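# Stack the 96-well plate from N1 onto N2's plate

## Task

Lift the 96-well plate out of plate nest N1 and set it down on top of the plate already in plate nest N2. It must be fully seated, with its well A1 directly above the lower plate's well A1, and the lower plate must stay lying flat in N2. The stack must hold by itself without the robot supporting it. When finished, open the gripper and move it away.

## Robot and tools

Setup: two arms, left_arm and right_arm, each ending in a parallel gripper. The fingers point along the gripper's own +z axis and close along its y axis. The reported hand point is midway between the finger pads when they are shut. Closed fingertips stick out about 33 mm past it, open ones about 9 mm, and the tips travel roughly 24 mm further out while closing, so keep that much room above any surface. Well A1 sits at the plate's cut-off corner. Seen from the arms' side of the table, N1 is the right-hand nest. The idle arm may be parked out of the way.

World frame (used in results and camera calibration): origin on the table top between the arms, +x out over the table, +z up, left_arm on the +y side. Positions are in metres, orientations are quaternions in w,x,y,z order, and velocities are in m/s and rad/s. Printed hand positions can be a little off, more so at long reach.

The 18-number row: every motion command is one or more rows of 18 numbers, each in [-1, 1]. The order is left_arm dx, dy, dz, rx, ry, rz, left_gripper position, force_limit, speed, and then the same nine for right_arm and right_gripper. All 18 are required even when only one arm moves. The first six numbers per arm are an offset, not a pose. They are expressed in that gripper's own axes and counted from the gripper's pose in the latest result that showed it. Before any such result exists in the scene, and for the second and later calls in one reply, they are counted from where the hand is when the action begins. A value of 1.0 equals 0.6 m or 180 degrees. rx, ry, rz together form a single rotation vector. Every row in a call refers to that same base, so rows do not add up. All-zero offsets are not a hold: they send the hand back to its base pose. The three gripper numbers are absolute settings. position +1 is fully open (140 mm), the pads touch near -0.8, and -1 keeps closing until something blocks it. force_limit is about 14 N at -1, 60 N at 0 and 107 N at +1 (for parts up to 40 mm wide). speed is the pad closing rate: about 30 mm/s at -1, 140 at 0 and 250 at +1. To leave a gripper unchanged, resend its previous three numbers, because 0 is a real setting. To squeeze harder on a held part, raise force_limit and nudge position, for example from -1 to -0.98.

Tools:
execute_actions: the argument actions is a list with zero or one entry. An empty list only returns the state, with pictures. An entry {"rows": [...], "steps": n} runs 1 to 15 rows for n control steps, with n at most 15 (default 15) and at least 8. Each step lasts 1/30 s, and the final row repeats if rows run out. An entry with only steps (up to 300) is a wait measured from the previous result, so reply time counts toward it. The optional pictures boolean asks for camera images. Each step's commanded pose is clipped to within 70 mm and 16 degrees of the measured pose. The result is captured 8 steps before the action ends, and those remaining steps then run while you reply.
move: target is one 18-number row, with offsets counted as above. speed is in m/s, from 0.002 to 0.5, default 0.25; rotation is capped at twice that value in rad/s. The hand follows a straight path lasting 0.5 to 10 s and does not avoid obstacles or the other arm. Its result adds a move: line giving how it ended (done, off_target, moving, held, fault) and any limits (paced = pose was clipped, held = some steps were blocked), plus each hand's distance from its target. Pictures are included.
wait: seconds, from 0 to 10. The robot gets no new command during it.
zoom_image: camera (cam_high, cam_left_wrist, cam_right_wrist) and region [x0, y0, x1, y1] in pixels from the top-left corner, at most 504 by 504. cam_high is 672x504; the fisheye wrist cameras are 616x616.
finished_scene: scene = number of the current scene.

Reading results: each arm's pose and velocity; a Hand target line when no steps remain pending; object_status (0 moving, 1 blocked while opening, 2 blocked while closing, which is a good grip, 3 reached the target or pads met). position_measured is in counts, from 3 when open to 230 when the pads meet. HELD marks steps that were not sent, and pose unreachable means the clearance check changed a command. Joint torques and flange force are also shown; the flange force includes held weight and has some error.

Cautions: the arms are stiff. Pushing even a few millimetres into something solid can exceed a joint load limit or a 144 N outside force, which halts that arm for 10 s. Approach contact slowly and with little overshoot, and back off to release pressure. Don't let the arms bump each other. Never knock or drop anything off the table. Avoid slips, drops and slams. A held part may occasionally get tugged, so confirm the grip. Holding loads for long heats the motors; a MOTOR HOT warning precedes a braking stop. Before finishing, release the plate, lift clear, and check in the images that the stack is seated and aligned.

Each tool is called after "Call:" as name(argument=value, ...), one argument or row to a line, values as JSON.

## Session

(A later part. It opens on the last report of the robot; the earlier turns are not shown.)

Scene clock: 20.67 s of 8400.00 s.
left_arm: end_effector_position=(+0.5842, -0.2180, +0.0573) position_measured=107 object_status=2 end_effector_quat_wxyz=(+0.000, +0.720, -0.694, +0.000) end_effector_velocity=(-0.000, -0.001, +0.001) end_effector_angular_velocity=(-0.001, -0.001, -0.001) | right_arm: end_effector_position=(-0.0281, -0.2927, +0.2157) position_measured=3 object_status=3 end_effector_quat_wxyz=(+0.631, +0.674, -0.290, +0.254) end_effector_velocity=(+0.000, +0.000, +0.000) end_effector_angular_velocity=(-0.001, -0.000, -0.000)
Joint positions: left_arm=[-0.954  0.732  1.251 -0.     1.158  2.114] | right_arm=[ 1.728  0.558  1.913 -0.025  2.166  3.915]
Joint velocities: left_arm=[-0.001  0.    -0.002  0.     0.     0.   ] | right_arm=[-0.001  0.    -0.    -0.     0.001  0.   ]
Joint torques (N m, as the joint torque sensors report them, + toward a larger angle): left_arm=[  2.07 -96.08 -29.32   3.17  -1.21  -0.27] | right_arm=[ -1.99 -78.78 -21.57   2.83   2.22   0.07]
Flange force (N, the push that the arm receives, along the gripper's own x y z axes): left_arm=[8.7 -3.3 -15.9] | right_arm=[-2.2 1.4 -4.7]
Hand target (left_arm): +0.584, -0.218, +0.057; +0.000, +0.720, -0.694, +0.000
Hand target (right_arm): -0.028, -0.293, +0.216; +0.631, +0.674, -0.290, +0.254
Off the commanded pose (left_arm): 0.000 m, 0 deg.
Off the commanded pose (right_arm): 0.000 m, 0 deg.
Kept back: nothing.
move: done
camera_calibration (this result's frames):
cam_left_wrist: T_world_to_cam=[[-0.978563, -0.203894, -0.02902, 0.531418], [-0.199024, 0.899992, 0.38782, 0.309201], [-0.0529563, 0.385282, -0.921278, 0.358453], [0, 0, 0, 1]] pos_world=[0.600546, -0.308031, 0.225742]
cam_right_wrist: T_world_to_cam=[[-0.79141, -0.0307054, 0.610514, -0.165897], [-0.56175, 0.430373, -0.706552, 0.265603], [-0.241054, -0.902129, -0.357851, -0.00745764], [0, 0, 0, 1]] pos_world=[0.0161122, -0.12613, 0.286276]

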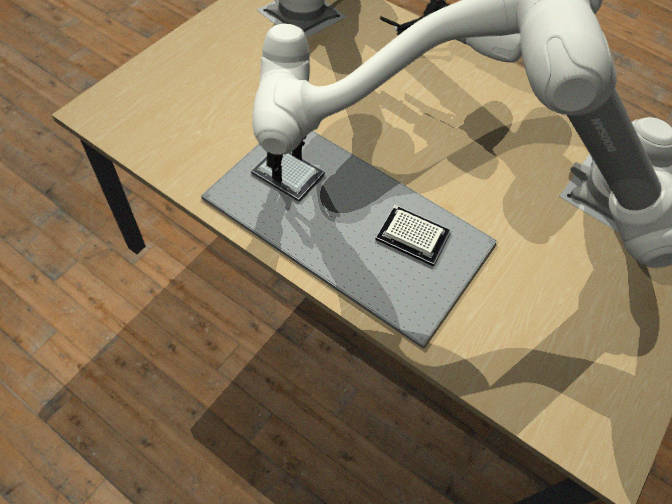

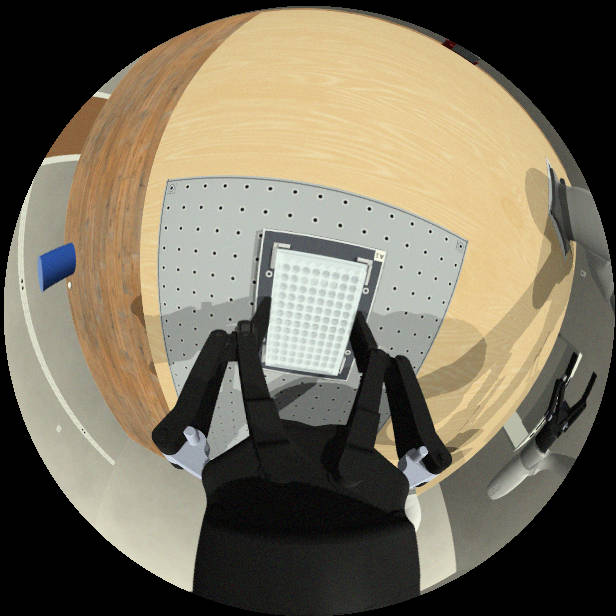

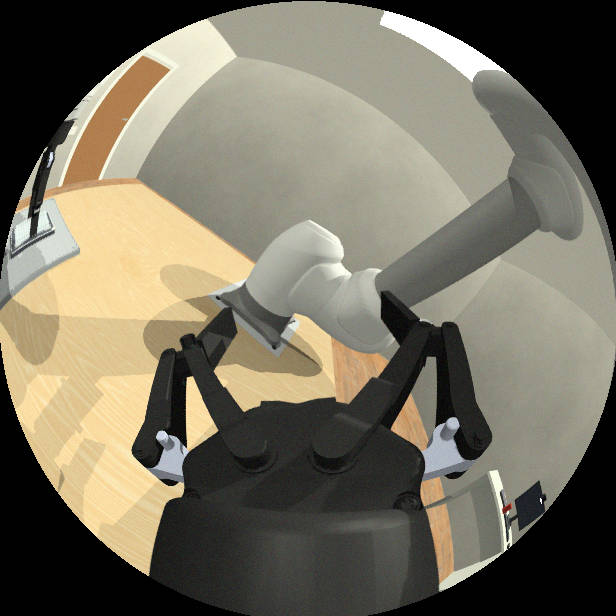

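Lift 18 mm and take a reference image.

Call:
move(
  target=[0,0,-0.03,0,0,0,-1,-0.4,-1,0,0,0,0,0,0,1,0,0],
  speed=0.03,
)

Call:
zoom_image(
  camera="cam_left_wrist",
  region=[240,220,400,380],
)

Scene clock: 21.73 s of 8400.00 s.
left_arm: end_effector_position=(+0.5842, -0.2180, +0.0754) position_measured=108 object_status=2 end_effector_quat_wxyz=(+0.000, +0.720, -0.694, +0.000) end_effector_velocity=(-0.000, +0.001, -0.001) end_effector_angular_velocity=(+0.001, +0.001, +0.002) | right_arm: end_effector_position=(-0.0281, -0.2927, +0.2157) position_measured=3 object_status=3 end_effector_quat_wxyz=(+0.631, +0.674, -0.290, +0.254) end_effector_velocity=(-0.001, -0.000, +0.000) end_effector_angular_velocity=(+0.001, -0.000, +0.000)
Joint positions: left_arm=[-0.954  0.72   1.237 -0.     1.183  2.114] | right_arm=[ 1.728  0.558  1.913 -0.025  2.166  3.915]
Joint velocities: left_arm=[ 0.     0.     0.001 -0.    -0.    -0.001] | right_arm=[ 0.001 -0.    -0.     0.001 -0.     0.001]
Joint torques (N m, as the joint torque sensors report them, + toward a larger angle): left_arm=[   4.18 -114.81  -39.41    3.76    0.18   -0.09] | right_arm=[ -2.04 -78.79 -21.77   3.     2.12   0.16]
Flange force (N, the push that the arm receives, along the gripper's own x y z axes): left_arm=[10.2 -1.4 5.0] | right_arm=[-2.2 2.2 -4.3]
Hand target (left_arm): +0.584, -0.218, +0.075; +0.000, +0.720, -0.694, +0.000
Hand target (right_arm): -0.028, -0.293, +0.216; +0.631, +0.674, -0.290, +0.254
Off the commanded pose (left_arm): 0.000 m, 0 deg.
Off the commanded pose (right_arm): 0.000 m, 0 deg.
Kept back: nothing.
move: done
camera_calibration (this result's frames):
cam_left_wrist: T_world_to_cam=[[-0.978561, -0.203901, -0.0290339, 0.531924], [-0.199038, 0.900003, 0.387786, 0.302189], [-0.0529394, 0.385251, -0.921292, 0.37503], [0, 0, 0, 1]] pos_world=[0.600521, -0.307992, 0.243772]
cam_right_wrist: T_world_to_cam=[[-0.79141, -0.0307054, 0.610514, -0.165897], [-0.56175, 0.430373, -0.706552, 0.265603], [-0.241054, -0.902129, -0.357851, -0.00745767], [0, 0, 0, 1]] pos_world=[0.0161122, -0.12613, 0.286276]

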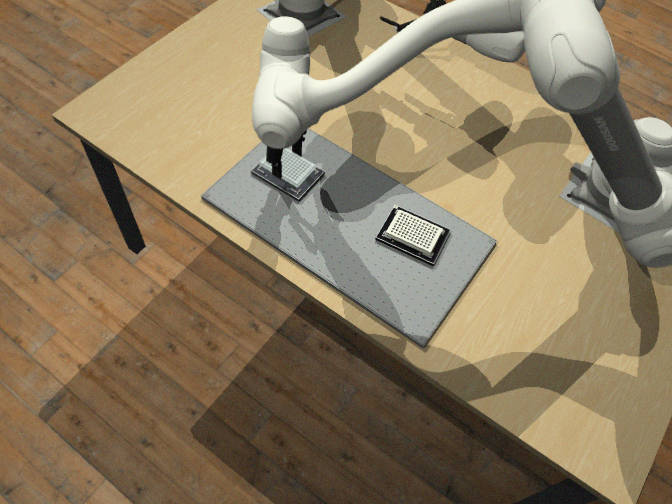

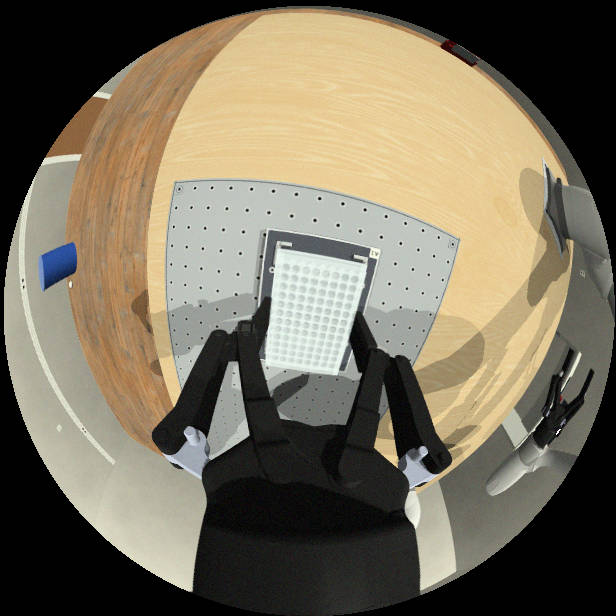

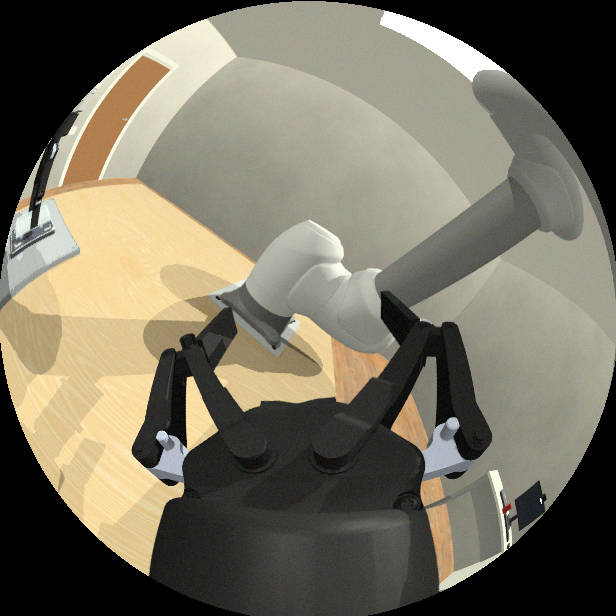

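Region (240, 220, 400, 380) of cam_left_wrist's 616x616 image, scaled by 3.150, with more detail than that image has.

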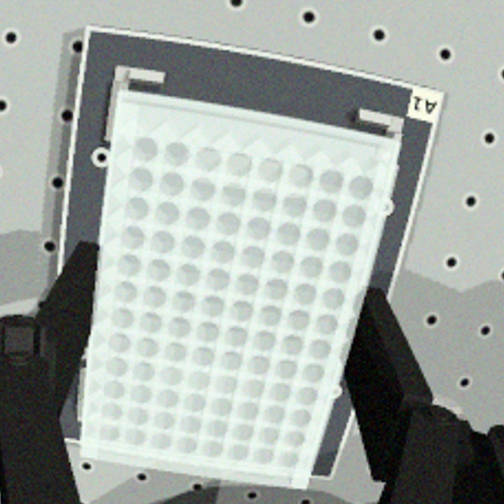

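Call:
move(
  target=[-0.638,0.0478,-0.015,0,0,-0.0417,-1,-0.4,-1,0,0,0,0,0,0,1,0,0],
)

Call:
move(
  target=[0,0,0.017,0,0,0,-1,-0.4,-1,0,0,0,0,0,0,1,0,0],
  speed=0.03,
)

Call:
zoom_image(
  camera="cam_left_wrist",
  region=[240,220,400,380],
)

Scene clock: 24.03 s of 8400.00 s.
left_arm: end_effector_position=(+0.5410, +0.1634, +0.0832) position_measured=108 object_status=2 end_effector_quat_wxyz=(+0.000, +0.764, -0.645, +0.000) end_effector_velocity=(-0.000, -0.001, -0.000) end_effector_angular_velocity=(+0.000, +0.000, -0.001) | right_arm: end_effector_position=(-0.0281, -0.2927, +0.2157) position_measured=3 object_status=3 end_effector_quat_wxyz=(+0.631, +0.674, -0.290, +0.254) end_effector_velocity=(-0.000, -0.001, -0.000) end_effector_angular_velocity=(-0.001, -0.000, -0.001)
Joint positions: left_arm=[-0.668  0.278  1.931 -0.001  0.932  2.27 ] | right_arm=[ 1.728  0.558  1.913 -0.025  2.166  3.915]
Joint velocities: left_arm=[-0.001  0.    -0.     0.    -0.    -0.   ] | right_arm=[-0.    -0.     0.001  0.001 -0.     0.   ]
Joint torques (N m, as the joint torque sensors report them, + toward a larger angle): left_arm=[  3.63 -65.89 -32.75   3.12   0.3    0.17] | right_arm=[ -2.36 -77.97 -21.97   3.13   2.08  -0.14]
Flange force (N, the push that the arm receives, along the gripper's own x y z axes): left_arm=[9.6 0.2 4.4] | right_arm=[-1.4 2.5 -3.1]
Hand target (left_arm): +0.541, +0.163, +0.083; +0.000, +0.764, -0.645, +0.000
Hand target (right_arm): -0.028, -0.293, +0.216; +0.631, +0.674, -0.290, +0.254
Off the commanded pose (left_arm): 0.001 m, 0 deg.
Off the commanded pose (right_arm): 0.000 m, 0 deg.
Kept back: nothing.
move: done
camera_calibration (this result's frames):
cam_left_wrist: T_world_to_cam=[[-0.943615, -0.329823, -0.0284296, 0.569319], [-0.314528, 0.866432, 0.387772, 0.0152623], [-0.103264, 0.374849, -0.921317, 0.261955], [0, 0, 0, 1]] pos_world=[0.569069, 0.0763574, 0.25161]
cam_right_wrist: T_world_to_cam=[[-0.79141, -0.0307054, 0.610514, -0.165897], [-0.56175, 0.430373, -0.706552, 0.265603], [-0.241054, -0.902129, -0.35785, -0.00745772], [0, 0, 0, 1]] pos_world=[0.0161122, -0.12613, 0.286276]

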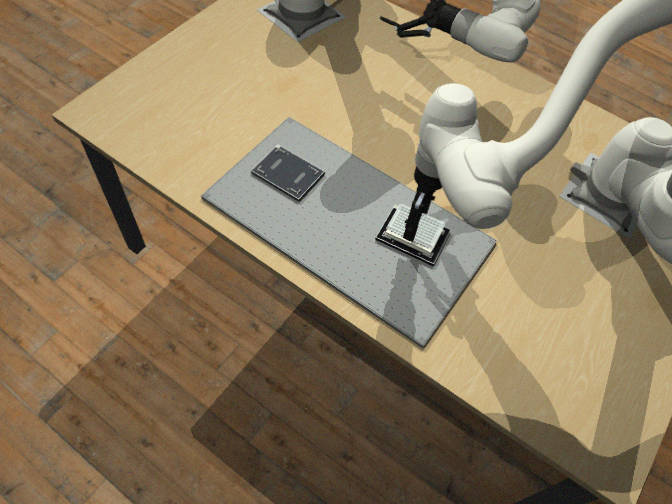

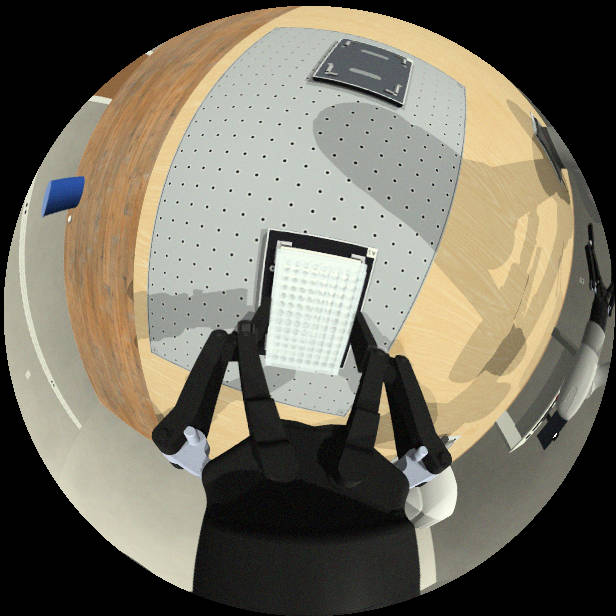

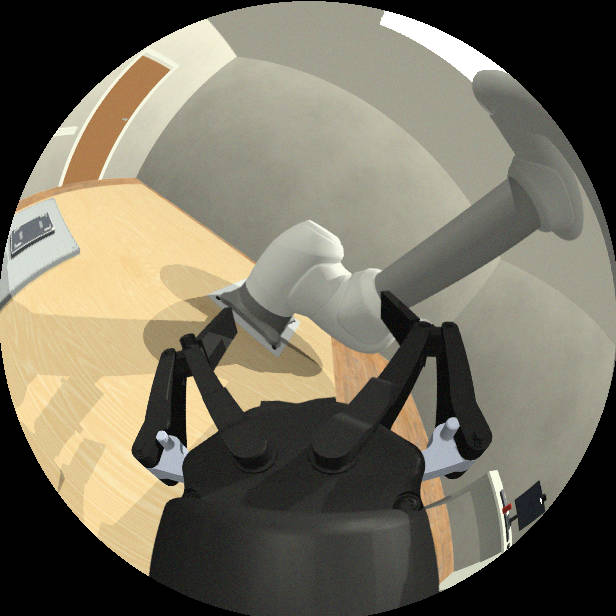

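Scene clock: 24.73 s of 8400.00 s.
left_arm: end_effector_position=(+0.5411, +0.1634, +0.0730) position_measured=108 object_status=2 end_effector_quat_wxyz=(+0.000, +0.764, -0.645, +0.000) end_effector_velocity=(-0.000, +0.000, -0.000) end_effector_angular_velocity=(+0.000, +0.000, -0.000) | right_arm: end_effector_position=(-0.0281, -0.2927, +0.2157) position_measured=3 object_status=3 end_effector_quat_wxyz=(+0.631, +0.674, -0.290, +0.254) end_effector_velocity=(+0.001, -0.000, +0.000) end_effector_angular_velocity=(-0.001, -0.000, +0.000)
Joint positions: left_arm=[-0.668  0.289  1.939 -0.001  0.913  2.27 ] | right_arm=[ 1.728  0.558  1.913 -0.025  2.166  3.915]
Joint velocities: left_arm=[-0.  0.  0.  0. -0. -0.] | right_arm=[-0.001 -0.     0.    -0.002  0.001 -0.001]
Joint torques (N m, as the joint torque sensors report them, + toward a larger angle): left_arm=[  1.64 -66.93 -31.95   2.98   0.     0.03] | right_arm=[ -0.18 -75.62 -21.99   2.87   2.03  -0.05]
Flange force (N, the push that the arm receives, along the gripper's own x y z axes): left_arm=[7.8 -3.6 4.0] | right_arm=[3.1 2.8 -0.9]
Hand target (left_arm): +0.541, +0.163, +0.073; +0.000, +0.764, -0.645, +0.000
Hand target (right_arm): -0.028, -0.293, +0.216; +0.631, +0.674, -0.290, +0.254
Off the commanded pose (left_arm): 0.000 m, 0 deg.
Off the commanded pose (right_arm): 0.000 m, 0 deg.
Kept back: nothing.
move: done
camera_calibration (this result's frames):
cam_left_wrist: T_world_to_cam=[[-0.943608, -0.329843, -0.0284155, 0.569034], [-0.314544, 0.866435, 0.387754, 0.0192447], [-0.103278, 0.374826, -0.921325, 0.252591], [0, 0, 0, 1]] pos_world=[0.569086, 0.0763404, 0.241426]
cam_right_wrist: T_world_to_cam=[[-0.79141, -0.0307054, 0.610514, -0.165897], [-0.56175, 0.430373, -0.706552, 0.265603], [-0.241054, -0.902129, -0.357851, -0.00745768], [0, 0, 0, 1]] pos_world=[0.0161121, -0.12613, 0.286276]

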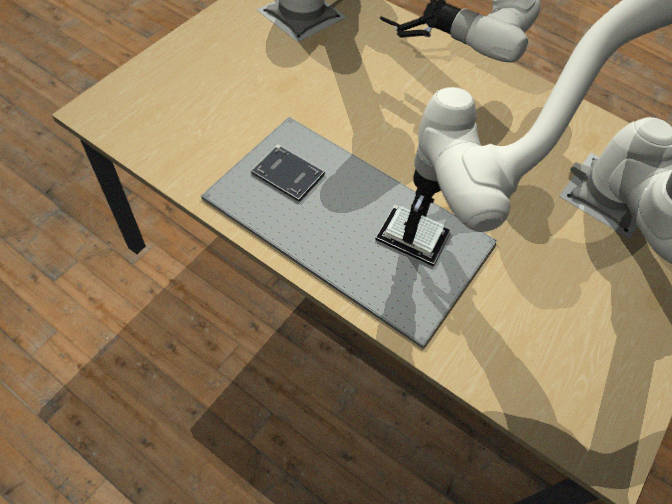

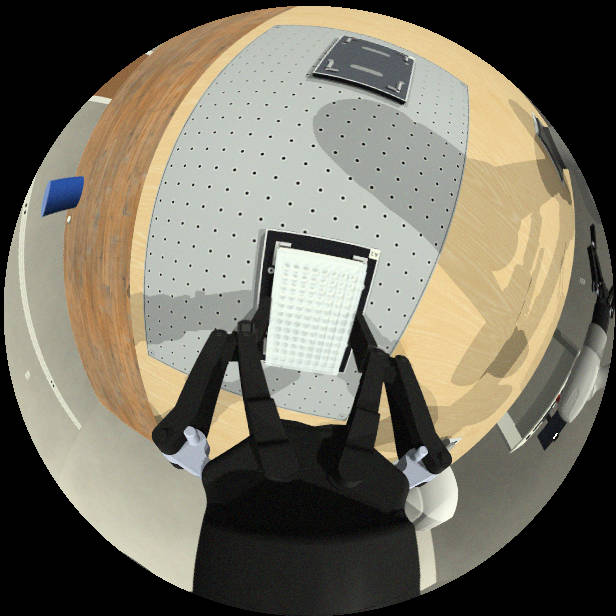

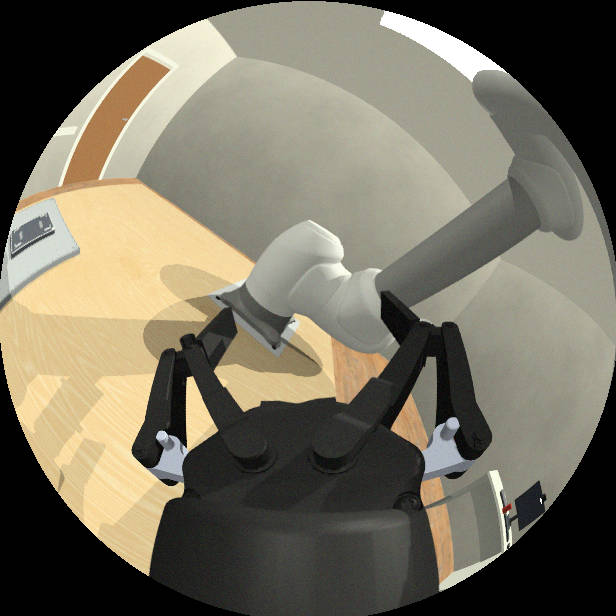

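Region (240, 220, 400, 380) of cam_left_wrist's 616x616 image, scaled by 3.150, with more detail than that image has.

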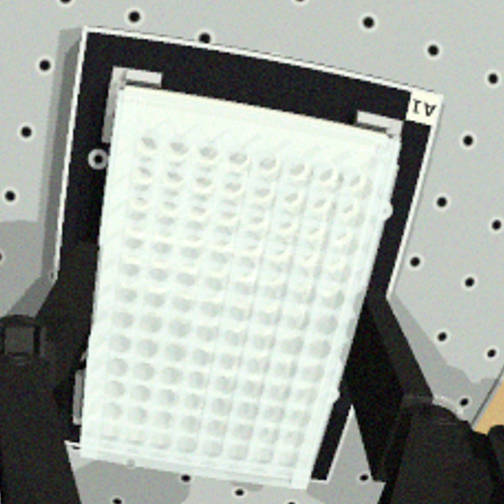

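Call:
move(
  target=[-0.0007,-0.0013,0.003,0,0,0,-1,-0.4,-1,0,0,0,0,0,0,1,0,0],
  speed=0.01,
)

Call:
zoom_image(
  camera="cam_left_wrist",
  region=[240,220,400,380],
)

Call:
execute_actions(
  actions=[
    {"rows":[[0,0,0.0017,0,0,0,-1,-0.4,-1,0,0,0,0,0,0,1,0,0]]},
  ],
)

Call:
execute_actions(
  actions=[
    {"steps":10},
  ],
)

Scene clock: 25.80 s of 8400.00 s.
left_arm: end_effector_position=(+0.5418, +0.1639, +0.0712) position_measured=108 object_status=2 end_effector_quat_wxyz=(+0.000, +0.764, -0.645, +0.000) end_effector_velocity=(-0.001, +0.002, -0.001) end_effector_angular_velocity=(+0.002, +0.002, +0.000) | right_arm: end_effector_position=(-0.0281, -0.2927, +0.2157) position_measured=3 object_status=3 end_effector_quat_wxyz=(+0.631, +0.674, -0.290, +0.254) end_effector_velocity=(+0.000, +0.000, -0.000) end_effector_angular_velocity=(+0.001, -0.000, +0.000)
Joint positions: left_arm=[-0.667  0.291  1.94  -0.001  0.91   2.272] | right_arm=[ 1.728  0.558  1.913 -0.025  2.166  3.915]
Joint velocities: left_arm=[ 0.001  0.     0.002 -0.     0.     0.001] | right_arm=[-0.     0.    -0.    -0.    -0.001  0.   ]
Joint torques (N m, as the joint torque sensors report them, + toward a larger angle): left_arm=[  2.38 -65.3  -32.5    2.88   0.2   -0.06] | right_arm=[ -1.4  -76.01 -22.57   2.92   2.12   0.13]
Flange force (N, the push that the arm receives, along the gripper's own x y z axes): left_arm=[4.9 -0.2 3.2] | right_arm=[1.6 3.4 -0.1]
Hand target (left_arm): +0.542, +0.164, +0.071; +0.000, +0.764, -0.645, +0.000
Hand target (right_arm): -0.028, -0.293, +0.216; +0.631, +0.674, -0.290, +0.254
Off the commanded pose (left_arm): 0.000 m, 0 deg.
Off the commanded pose (right_arm): 0.000 m, 0 deg.
Kept back: nothing.
move: done
camera_calibration (this result's frames):
cam_left_wrist: T_world_to_cam=[[-0.943611, -0.329833, -0.0284175, 0.56982], [-0.314535, 0.866437, 0.387756, 0.0196898], [-0.103273, 0.37483, -0.921324, 0.2508], [0, 0, 0, 1]] pos_world=[0.569783, 0.0768784, 0.239626]
cam_right_wrist: T_world_to_cam=[[-0.79141, -0.0307053, 0.610514, -0.165897], [-0.56175, 0.430373, -0.706552, 0.265603], [-0.241054, -0.902129, -0.35785, -0.00745775], [0, 0, 0, 1]] pos_world=[0.0161122, -0.12613, 0.286276]

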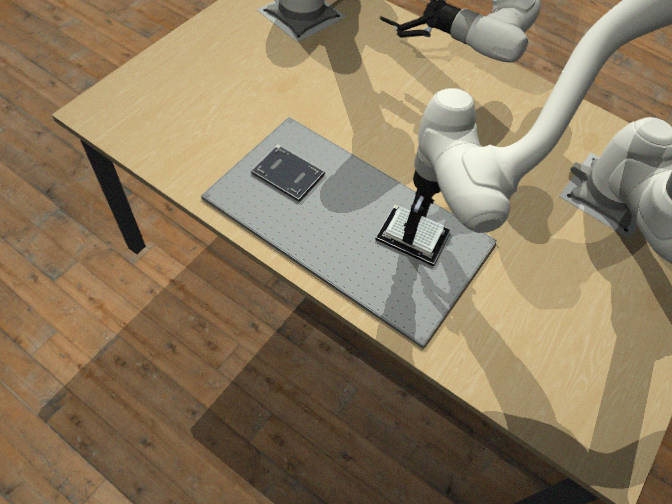

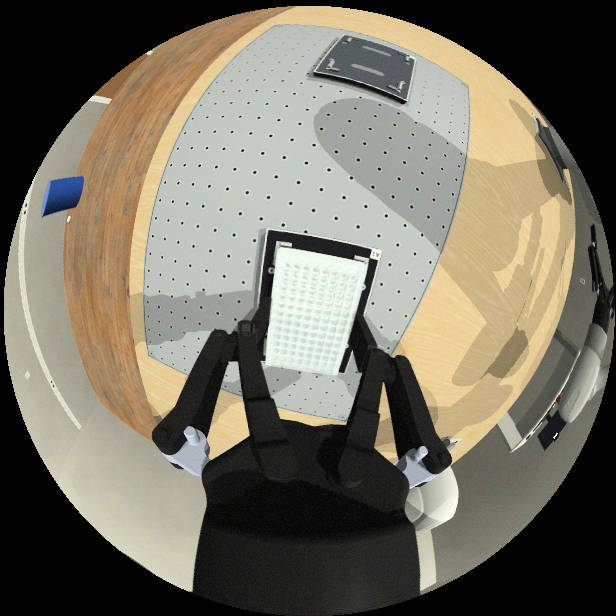

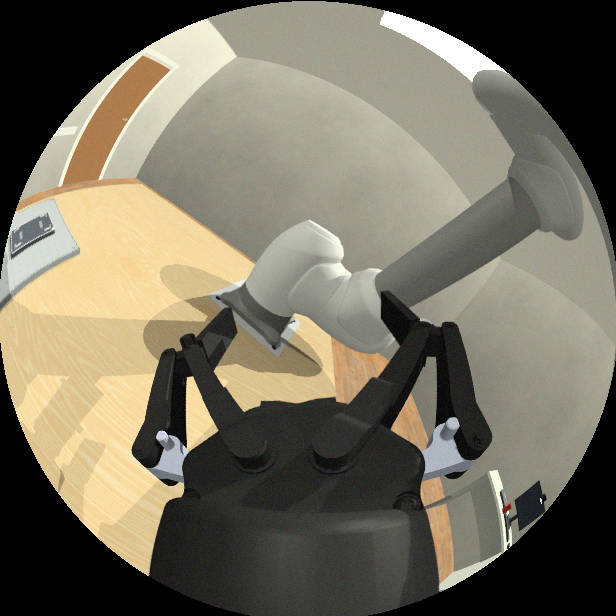

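Region (240, 220, 400, 380) of cam_left_wrist's 616x616 image, scaled by 3.150, with more detail than that image has.

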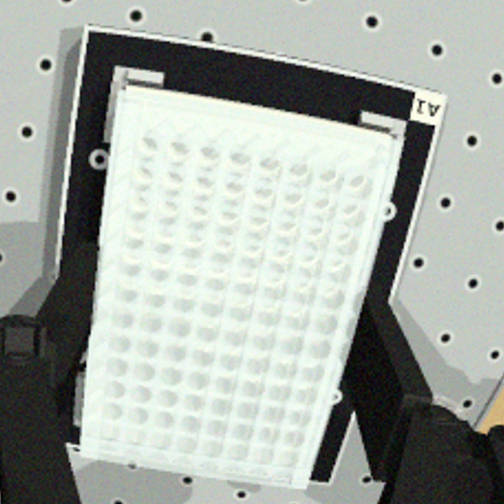

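Scene clock: 26.03 s of 8400.00 s.
left_arm: end_effector_position=(+0.5417, +0.1639, +0.0702) position_measured=108 object_status=2 end_effector_quat_wxyz=(+0.000, +0.764, -0.645, +0.000) end_effector_velocity=(+0.001, -0.000, +0.000) end_effector_angular_velocity=(-0.001, -0.001, +0.003) | right_arm: end_effector_position=(-0.0281, -0.2927, +0.2157) position_measured=3 object_status=3 end_effector_quat_wxyz=(+0.631, +0.674, -0.290, +0.254) end_effector_velocity=(-0.000, -0.000, +0.000) end_effector_angular_velocity=(-0.000, +0.000, -0.001)
Joint positions: left_arm=[-0.666  0.292  1.941 -0.001  0.908  2.272] | right_arm=[ 1.728  0.558  1.913 -0.025  2.166  3.915]
Joint velocities: left_arm=[ 0.001  0.001 -0.001 -0.    -0.    -0.002] | right_arm=[-0.     0.     0.     0.001  0.     0.001]
Joint torques (N m, as the joint torque sensors report them, + toward a larger angle): left_arm=[  2.78 -66.66 -32.13   3.04   0.26   0.06] | right_arm=[  2.53 -77.9  -22.35   3.18   1.77   0.04]
Flange force (N, the push that the arm receives, along the gripper's own x y z axes): left_arm=[8.2 -1.3 3.8] | right_arm=[4.4 -2.4 -2.6]
Steps of this call (steps 1 to 7: the first 7 steps of this action). Readings (end_effector_position | what the end effector reports):
1: left_arm (+0.5418, +0.1639, +0.0712) | right_arm (-0.0281, -0.2927, +0.2157) | left_arm position_measured=108 object_status=2 | right_arm position_measured=3 object_status=3
2: left_arm (+0.5418, +0.1639, +0.0706) | right_arm (-0.0281, -0.2927, +0.2157) | left_arm position_measured=108 object_status=2 | right_arm position_measured=3 object_status=3
4: left_arm (+0.5417, +0.1640, +0.0702) | right_arm (-0.0281, -0.2927, +0.2157) | left_arm position_measured=108 object_status=2 | right_arm position_measured=3 object_status=3
7: the state above

Scene clock: 26.37 s of 8400.00 s.
left_arm: end_effector_position=(+0.5417, +0.1639, +0.0702) position_measured=108 object_status=2 end_effector_quat_wxyz=(+0.000, +0.764, -0.645, +0.000) end_effector_velocity=(+0.000, -0.001, -0.000) end_effector_angular_velocity=(+0.000, +0.000, -0.001) | right_arm: end_effector_position=(-0.0281, -0.2927, +0.2157) position_measured=3 object_status=3 end_effector_quat_wxyz=(+0.631, +0.674, -0.290, +0.254) end_effector_velocity=(+0.000, +0.000, +0.000) end_effector_angular_velocity=(-0.001, -0.001, +0.001)
Joint positions: left_arm=[-0.666  0.292  1.941 -0.001  0.908  2.272] | right_arm=[ 1.728  0.558  1.913 -0.025  2.166  3.915]
Joint velocities: left_arm=[-0.001  0.001 -0.001 -0.     0.    -0.   ] | right_arm=[ 0.     0.    -0.    -0.001  0.     0.   ]
Joint torques (N m, as the joint torque sensors report them, + toward a larger angle): left_arm=[  2.09 -64.88 -32.19   2.71   0.22   0.02] | right_arm=[  0.99 -77.61 -20.96   3.2    2.09   0.13]
Flange force (N, the push that the arm receives, along the gripper's own x y z axes): left_arm=[6.0 -0.6 2.9] | right_arm=[2.7 -0.7 -4.8]
Hand target (left_arm): +0.542, +0.164, +0.070; +0.000, +0.764, -0.645, +0.000
Hand target (right_arm): -0.028, -0.293, +0.216; +0.631, +0.674, -0.290, +0.254
Off the commanded pose (left_arm): 0.000 m, 0 deg.
Off the commanded pose (right_arm): 0.000 m, 0 deg.
Kept back: nothing.
Steps of this call (steps 1 to 8: the last 8 steps of your previous action; steps 9 to 10: nothing new was sent). Readings (end_effector_position | what the end effector reports):
1: left_arm (+0.5417, +0.1639, +0.0702) | right_arm (-0.0281, -0.2927, +0.2157) | left_arm position_measured=108 object_status=2 | right_arm position_measured=3 object_status=3
2: left_arm (+0.5417, +0.1639, +0.0702) | right_arm (-0.0281, -0.2927, +0.2157) | left_arm position_measured=108 object_status=2 | right_arm position_measured=3 object_status=3
4: left_arm (+0.5417, +0.1639, +0.0702) | right_arm (-0.0281, -0.2927, +0.2157) | left_arm position_measured=108 object_status=2 | right_arm position_measured=3 object_status=3
8: left_arm (+0.5417, +0.1639, +0.0702) | right_arm (-0.0281, -0.2927, +0.2157) | left_arm position_measured=108 object_status=2 | right_arm position_measured=3 object_status=3
10: the state above

Call:
execute_actions(
  actions=[
    {"rows":[[0,0,0.0015,0,0,0.0013,-1,-0.4,-1,0,0,0,0,0,0,1,0,0]]},
  ],
)

Scene clock: 26.83 s of 8400.00 s.
left_arm: end_effector_position=(+0.5418, +0.1639, +0.0694) position_measured=108 object_status=2 end_effector_quat_wxyz=(+0.000, +0.763, -0.647, +0.000) end_effector_velocity=(-0.001, +0.000, -0.001) end_effector_angular_velocity=(+0.001, +0.001, -0.001) | right_arm: end_effector_position=(-0.0281, -0.2927, +0.2157) position_measured=3 object_status=3 end_effector_quat_wxyz=(+0.631, +0.674, -0.290, +0.254) end_effector_velocity=(+0.001, +0.000, +0.000) end_effector_angular_velocity=(-0.002, -0.001, -0.000)
Joint positions: left_arm=[-0.666  0.293  1.941 -0.001  0.907  2.276] | right_arm=[ 1.728  0.558  1.913 -0.025  2.166  3.915]
Joint velocities: left_arm=[-0.001  0.001  0.001  0.    -0.     0.   ] | right_arm=[-0.001  0.001 -0.001 -0.001  0.001  0.001]
Joint torques (N m, as the joint torque sensors report them, + toward a larger angle): left_arm=[  1.09 -51.68 -23.06   2.92   0.06   0.05] | right_arm=[ -1.45 -78.6  -21.09   3.31   2.07  -0.09]
Flange force (N, the push that the arm receives, along the gripper's own x y z axes): left_arm=[4.1 -1.1 -19.0] | right_arm=[-0.8 0.8 -5.9]
Steps of this call (steps 1 to 7: nothing new was sent; steps 8 to 14: the first 7 steps of this action). Readings (end_effector_position | what the end effector reports):
8: left_arm (+0.5418, +0.1639, +0.0702) | right_arm (-0.0281, -0.2927, +0.2157) | left_arm position_measured=108 object_status=2 | right_arm position_measured=3 object_status=3
9: left_arm (+0.5419, +0.1638, +0.0698) | right_arm (-0.0281, -0.2927, +0.2157) | left_arm position_measured=108 object_status=2 | right_arm position_measured=3 object_status=3
11: left_arm (+0.5419, +0.1638, +0.0695) | right_arm (-0.0281, -0.2927, +0.2157) | left_arm position_measured=108 object_status=2 | right_arm position_measured=3 object_status=3
14: the state above

Call:
move(
  target=[0,0,-0.0003,0,0,0,0.35,-0.4,-1,0,0,0,0,0,0,1,0,0],
)

Call:
zoom_image(
  camera="cam_left_wrist",
  region=[240,220,400,380],
)

Call:
zoom_image(
  camera="cam_high",
  region=[370,200,455,270],
)

Scene clock: 27.93 s of 8400.00 s.
left_arm: end_effector_position=(+0.5418, +0.1639, +0.0696) position_measured=85 object_status=3 end_effector_quat_wxyz=(+0.000, +0.763, -0.647, +0.000) end_effector_velocity=(+0.001, -0.000, +0.001) end_effector_angular_velocity=(-0.002, -0.002, -0.001) | right_arm: end_effector_position=(-0.0281, -0.2927, +0.2157) position_measured=3 object_status=3 end_effector_quat_wxyz=(+0.631, +0.674, -0.290, +0.254) end_effector_velocity=(-0.000, +0.000, +0.000) end_effector_angular_velocity=(+0.000, -0.002, +0.001)
Joint positions: left_arm=[-0.666  0.293  1.941 -0.001  0.907  2.276] | right_arm=[ 1.728  0.558  1.913 -0.025  2.166  3.915]
Joint velocities: left_arm=[ 0.001 -0.001 -0.001 -0.    -0.     0.002] | right_arm=[ 0.001 -0.    -0.    -0.001  0.001  0.001]
Joint torques (N m, as the joint torque sensors report them, + toward a larger angle): left_arm=[  2.17 -65.87 -31.94   2.94   0.08  -0.03] | right_arm=[  0.44 -73.23 -22.04   3.01   1.84  -0.09]
Flange force (N, the push that the arm receives, along the gripper's own x y z axes): left_arm=[6.8 -1.5 2.7] | right_arm=[6.6 5.1 1.4]
Hand target (left_arm): +0.542, +0.164, +0.070; +0.000, +0.763, -0.647, +0.000
Hand target (right_arm): -0.028, -0.293, +0.216; +0.631, +0.674, -0.290, +0.254
Off your previous action's commanded pose (left_arm): 0.000 m, 0 deg at its last step (step 8 of this call).
Off your previous action's commanded pose (right_arm): 0.000 m, 0 deg at its last step (step 8 of this call).
Off the commanded pose (left_arm): 0.000 m, 0 deg.
Off the commanded pose (right_arm): 0.000 m, 0 deg.
Kept back: nothing.
move: done
camera_calibration (this result's frames):
cam_left_wrist: T_world_to_cam=[[-0.944949, -0.325971, -0.028519, 0.569917], [-0.311043, 0.867763, 0.387606, 0.0182938], [-0.101601, 0.375139, -0.921384, 0.248353], [0, 0, 0, 1]] pos_world=[0.569466, 0.0767349, 0.237991]
cam_right_wrist: T_world_to_cam=[[-0.79141, -0.0307054, 0.610514, -0.165897], [-0.56175, 0.430373, -0.706552, 0.265603], [-0.241054, -0.902129, -0.357851, -0.00745769], [0, 0, 0, 1]] pos_world=[0.0161122, -0.12613, 0.286276]

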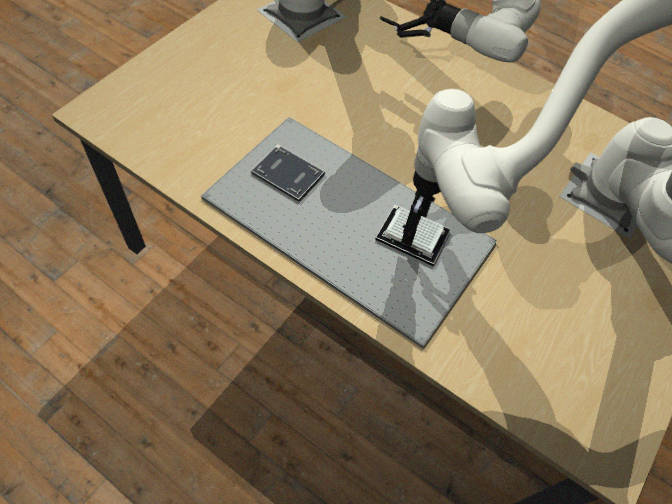

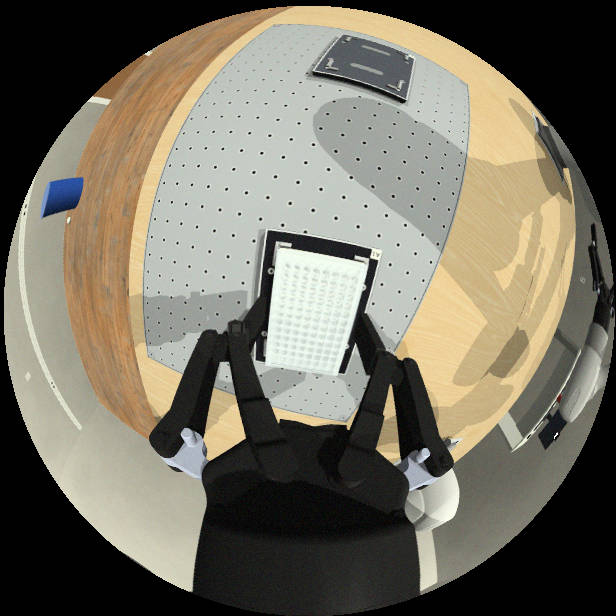

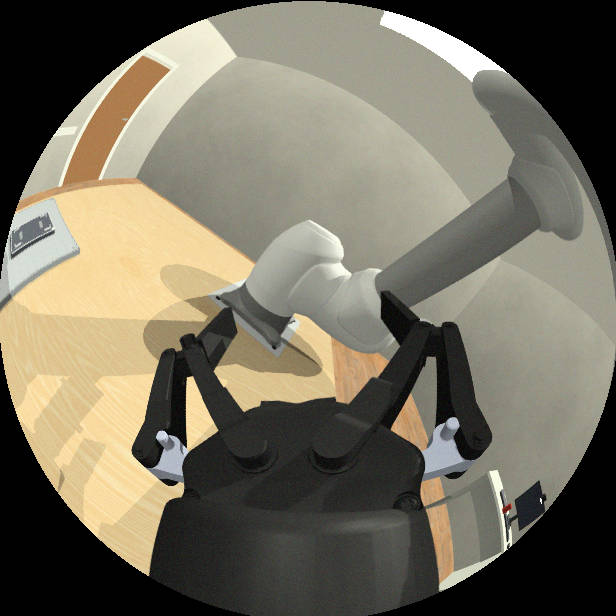

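Region (240, 220, 400, 380) of cam_left_wrist's 616x616 image, scaled by 3.150, with more detail than that image has.

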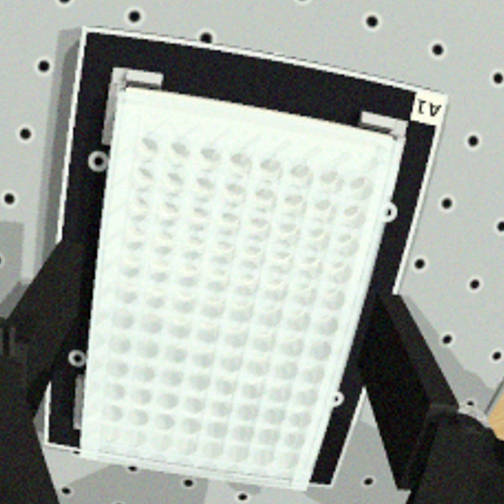

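Region (370, 200, 455, 270) of cam_high's 672x504 image, scaled by 5.929, with more detail than that image has; it fills the top 415 rows of this view, and the rest is white.

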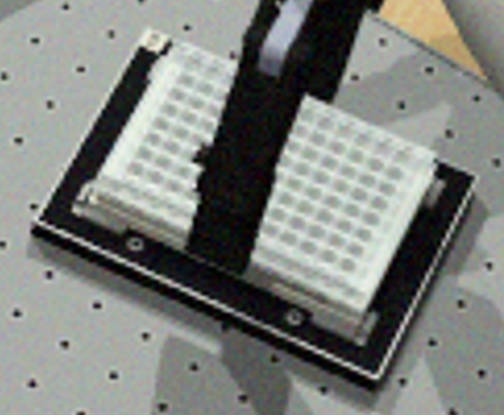

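Call:
move(
  target=[0,0,-0.25,0,0,0,0.35,-0.4,-1,0,0,0,0,0,0,1,0,0],
)

Call:
zoom_image(
  camera="cam_high",
  region=[370,200,455,270],
)

Scene clock: 29.17 s of 8400.00 s.
left_arm: end_effector_position=(+0.5416, +0.1643, +0.2195) position_measured=85 object_status=3 end_effector_quat_wxyz=(+0.000, +0.763, -0.647, +0.000) end_effector_velocity=(+0.001, +0.001, +0.001) end_effector_angular_velocity=(-0.000, -0.002, -0.001) | right_arm: end_effector_position=(-0.0281, -0.2927, +0.2157) position_measured=3 object_status=3 end_effector_quat_wxyz=(+0.631, +0.674, -0.290, +0.254) end_effector_velocity=(-0.001, -0.000, -0.000) end_effector_angular_velocity=(+0.001, +0.002, +0.001)
Joint positions: left_arm=[-0.666  0.165  1.795 -0.001  1.181  2.276] | right_arm=[ 1.728  0.558  1.913 -0.025  2.166  3.915]
Joint velocities: left_arm=[ 0.001 -0.001 -0.001  0.001  0.     0.002] | right_arm=[ 0.002 -0.     0.001  0.    -0.002 -0.002]
Joint torques (N m, as the joint torque sensors report them, + toward a larger angle): left_arm=[  4.03 -59.21 -37.42   3.95   0.18   0.11] | right_arm=[ -3.75 -79.28 -21.52   2.96   1.97   0.29]
Flange force (N, the push that the arm receives, along the gripper's own x y z axes): left_arm=[9.6 0.0 1.2] | right_arm=[-4.5 3.5 -5.4]
Hand target (left_arm): +0.542, +0.164, +0.219; +0.000, +0.763, -0.647, +0.000
Hand target (right_arm): -0.028, -0.293, +0.216; +0.631, +0.674, -0.290, +0.254
Off the commanded pose (left_arm): 0.000 m, 0 deg.
Off the commanded pose (right_arm): 0.000 m, 0 deg.
Kept back: nothing.
move: done
camera_calibration (this result's frames):
cam_left_wrist: T_world_to_cam=[[-0.94488, -0.326175, -0.0284679, 0.574147], [-0.311209, 0.867694, 0.387629, -0.0401196], [-0.101734, 0.375123, -0.921376, 0.386371], [0, 0, 0, 1]] pos_world=[0.569321, 0.0771477, 0.387889]
cam_right_wrist: T_world_to_cam=[[-0.79141, -0.0307054, 0.610514, -0.165897], [-0.56175, 0.430373, -0.706552, 0.265603], [-0.241054, -0.902129, -0.357851, -0.00745764], [0, 0, 0, 1]] pos_world=[0.0161121, -0.12613, 0.286276]

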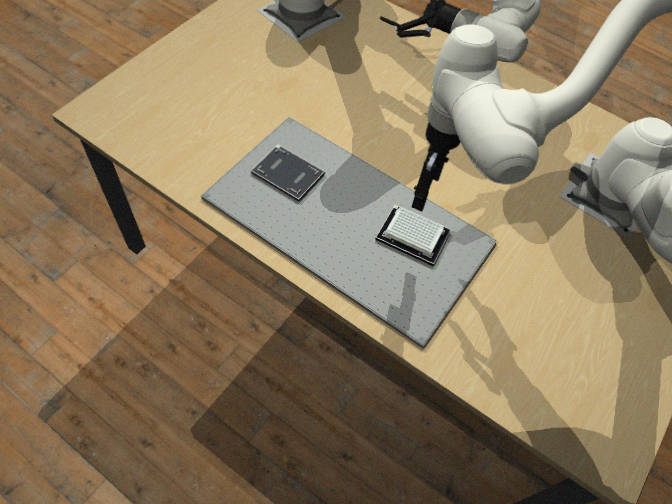

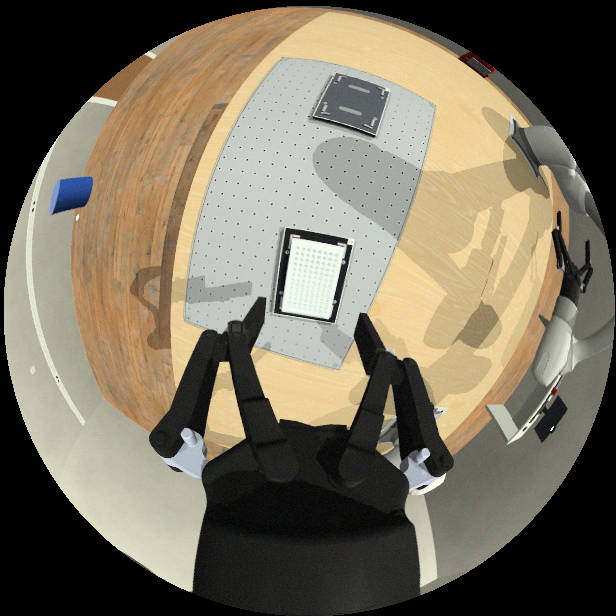

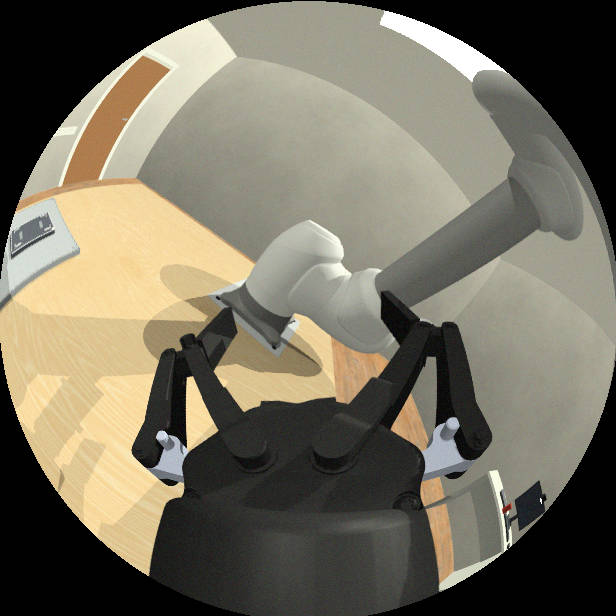

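Region (370, 200, 455, 270) of cam_high's 672x504 image, scaled by 5.929, with more detail than that image has; it fills the top 415 rows of this view, and the rest is white.

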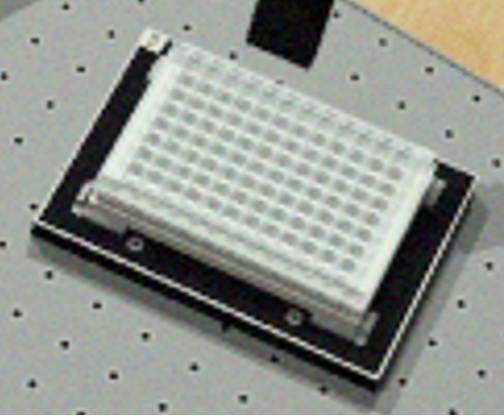

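Call:
finished_scene(
  scene=1,
)

The scene is finished: the task was done.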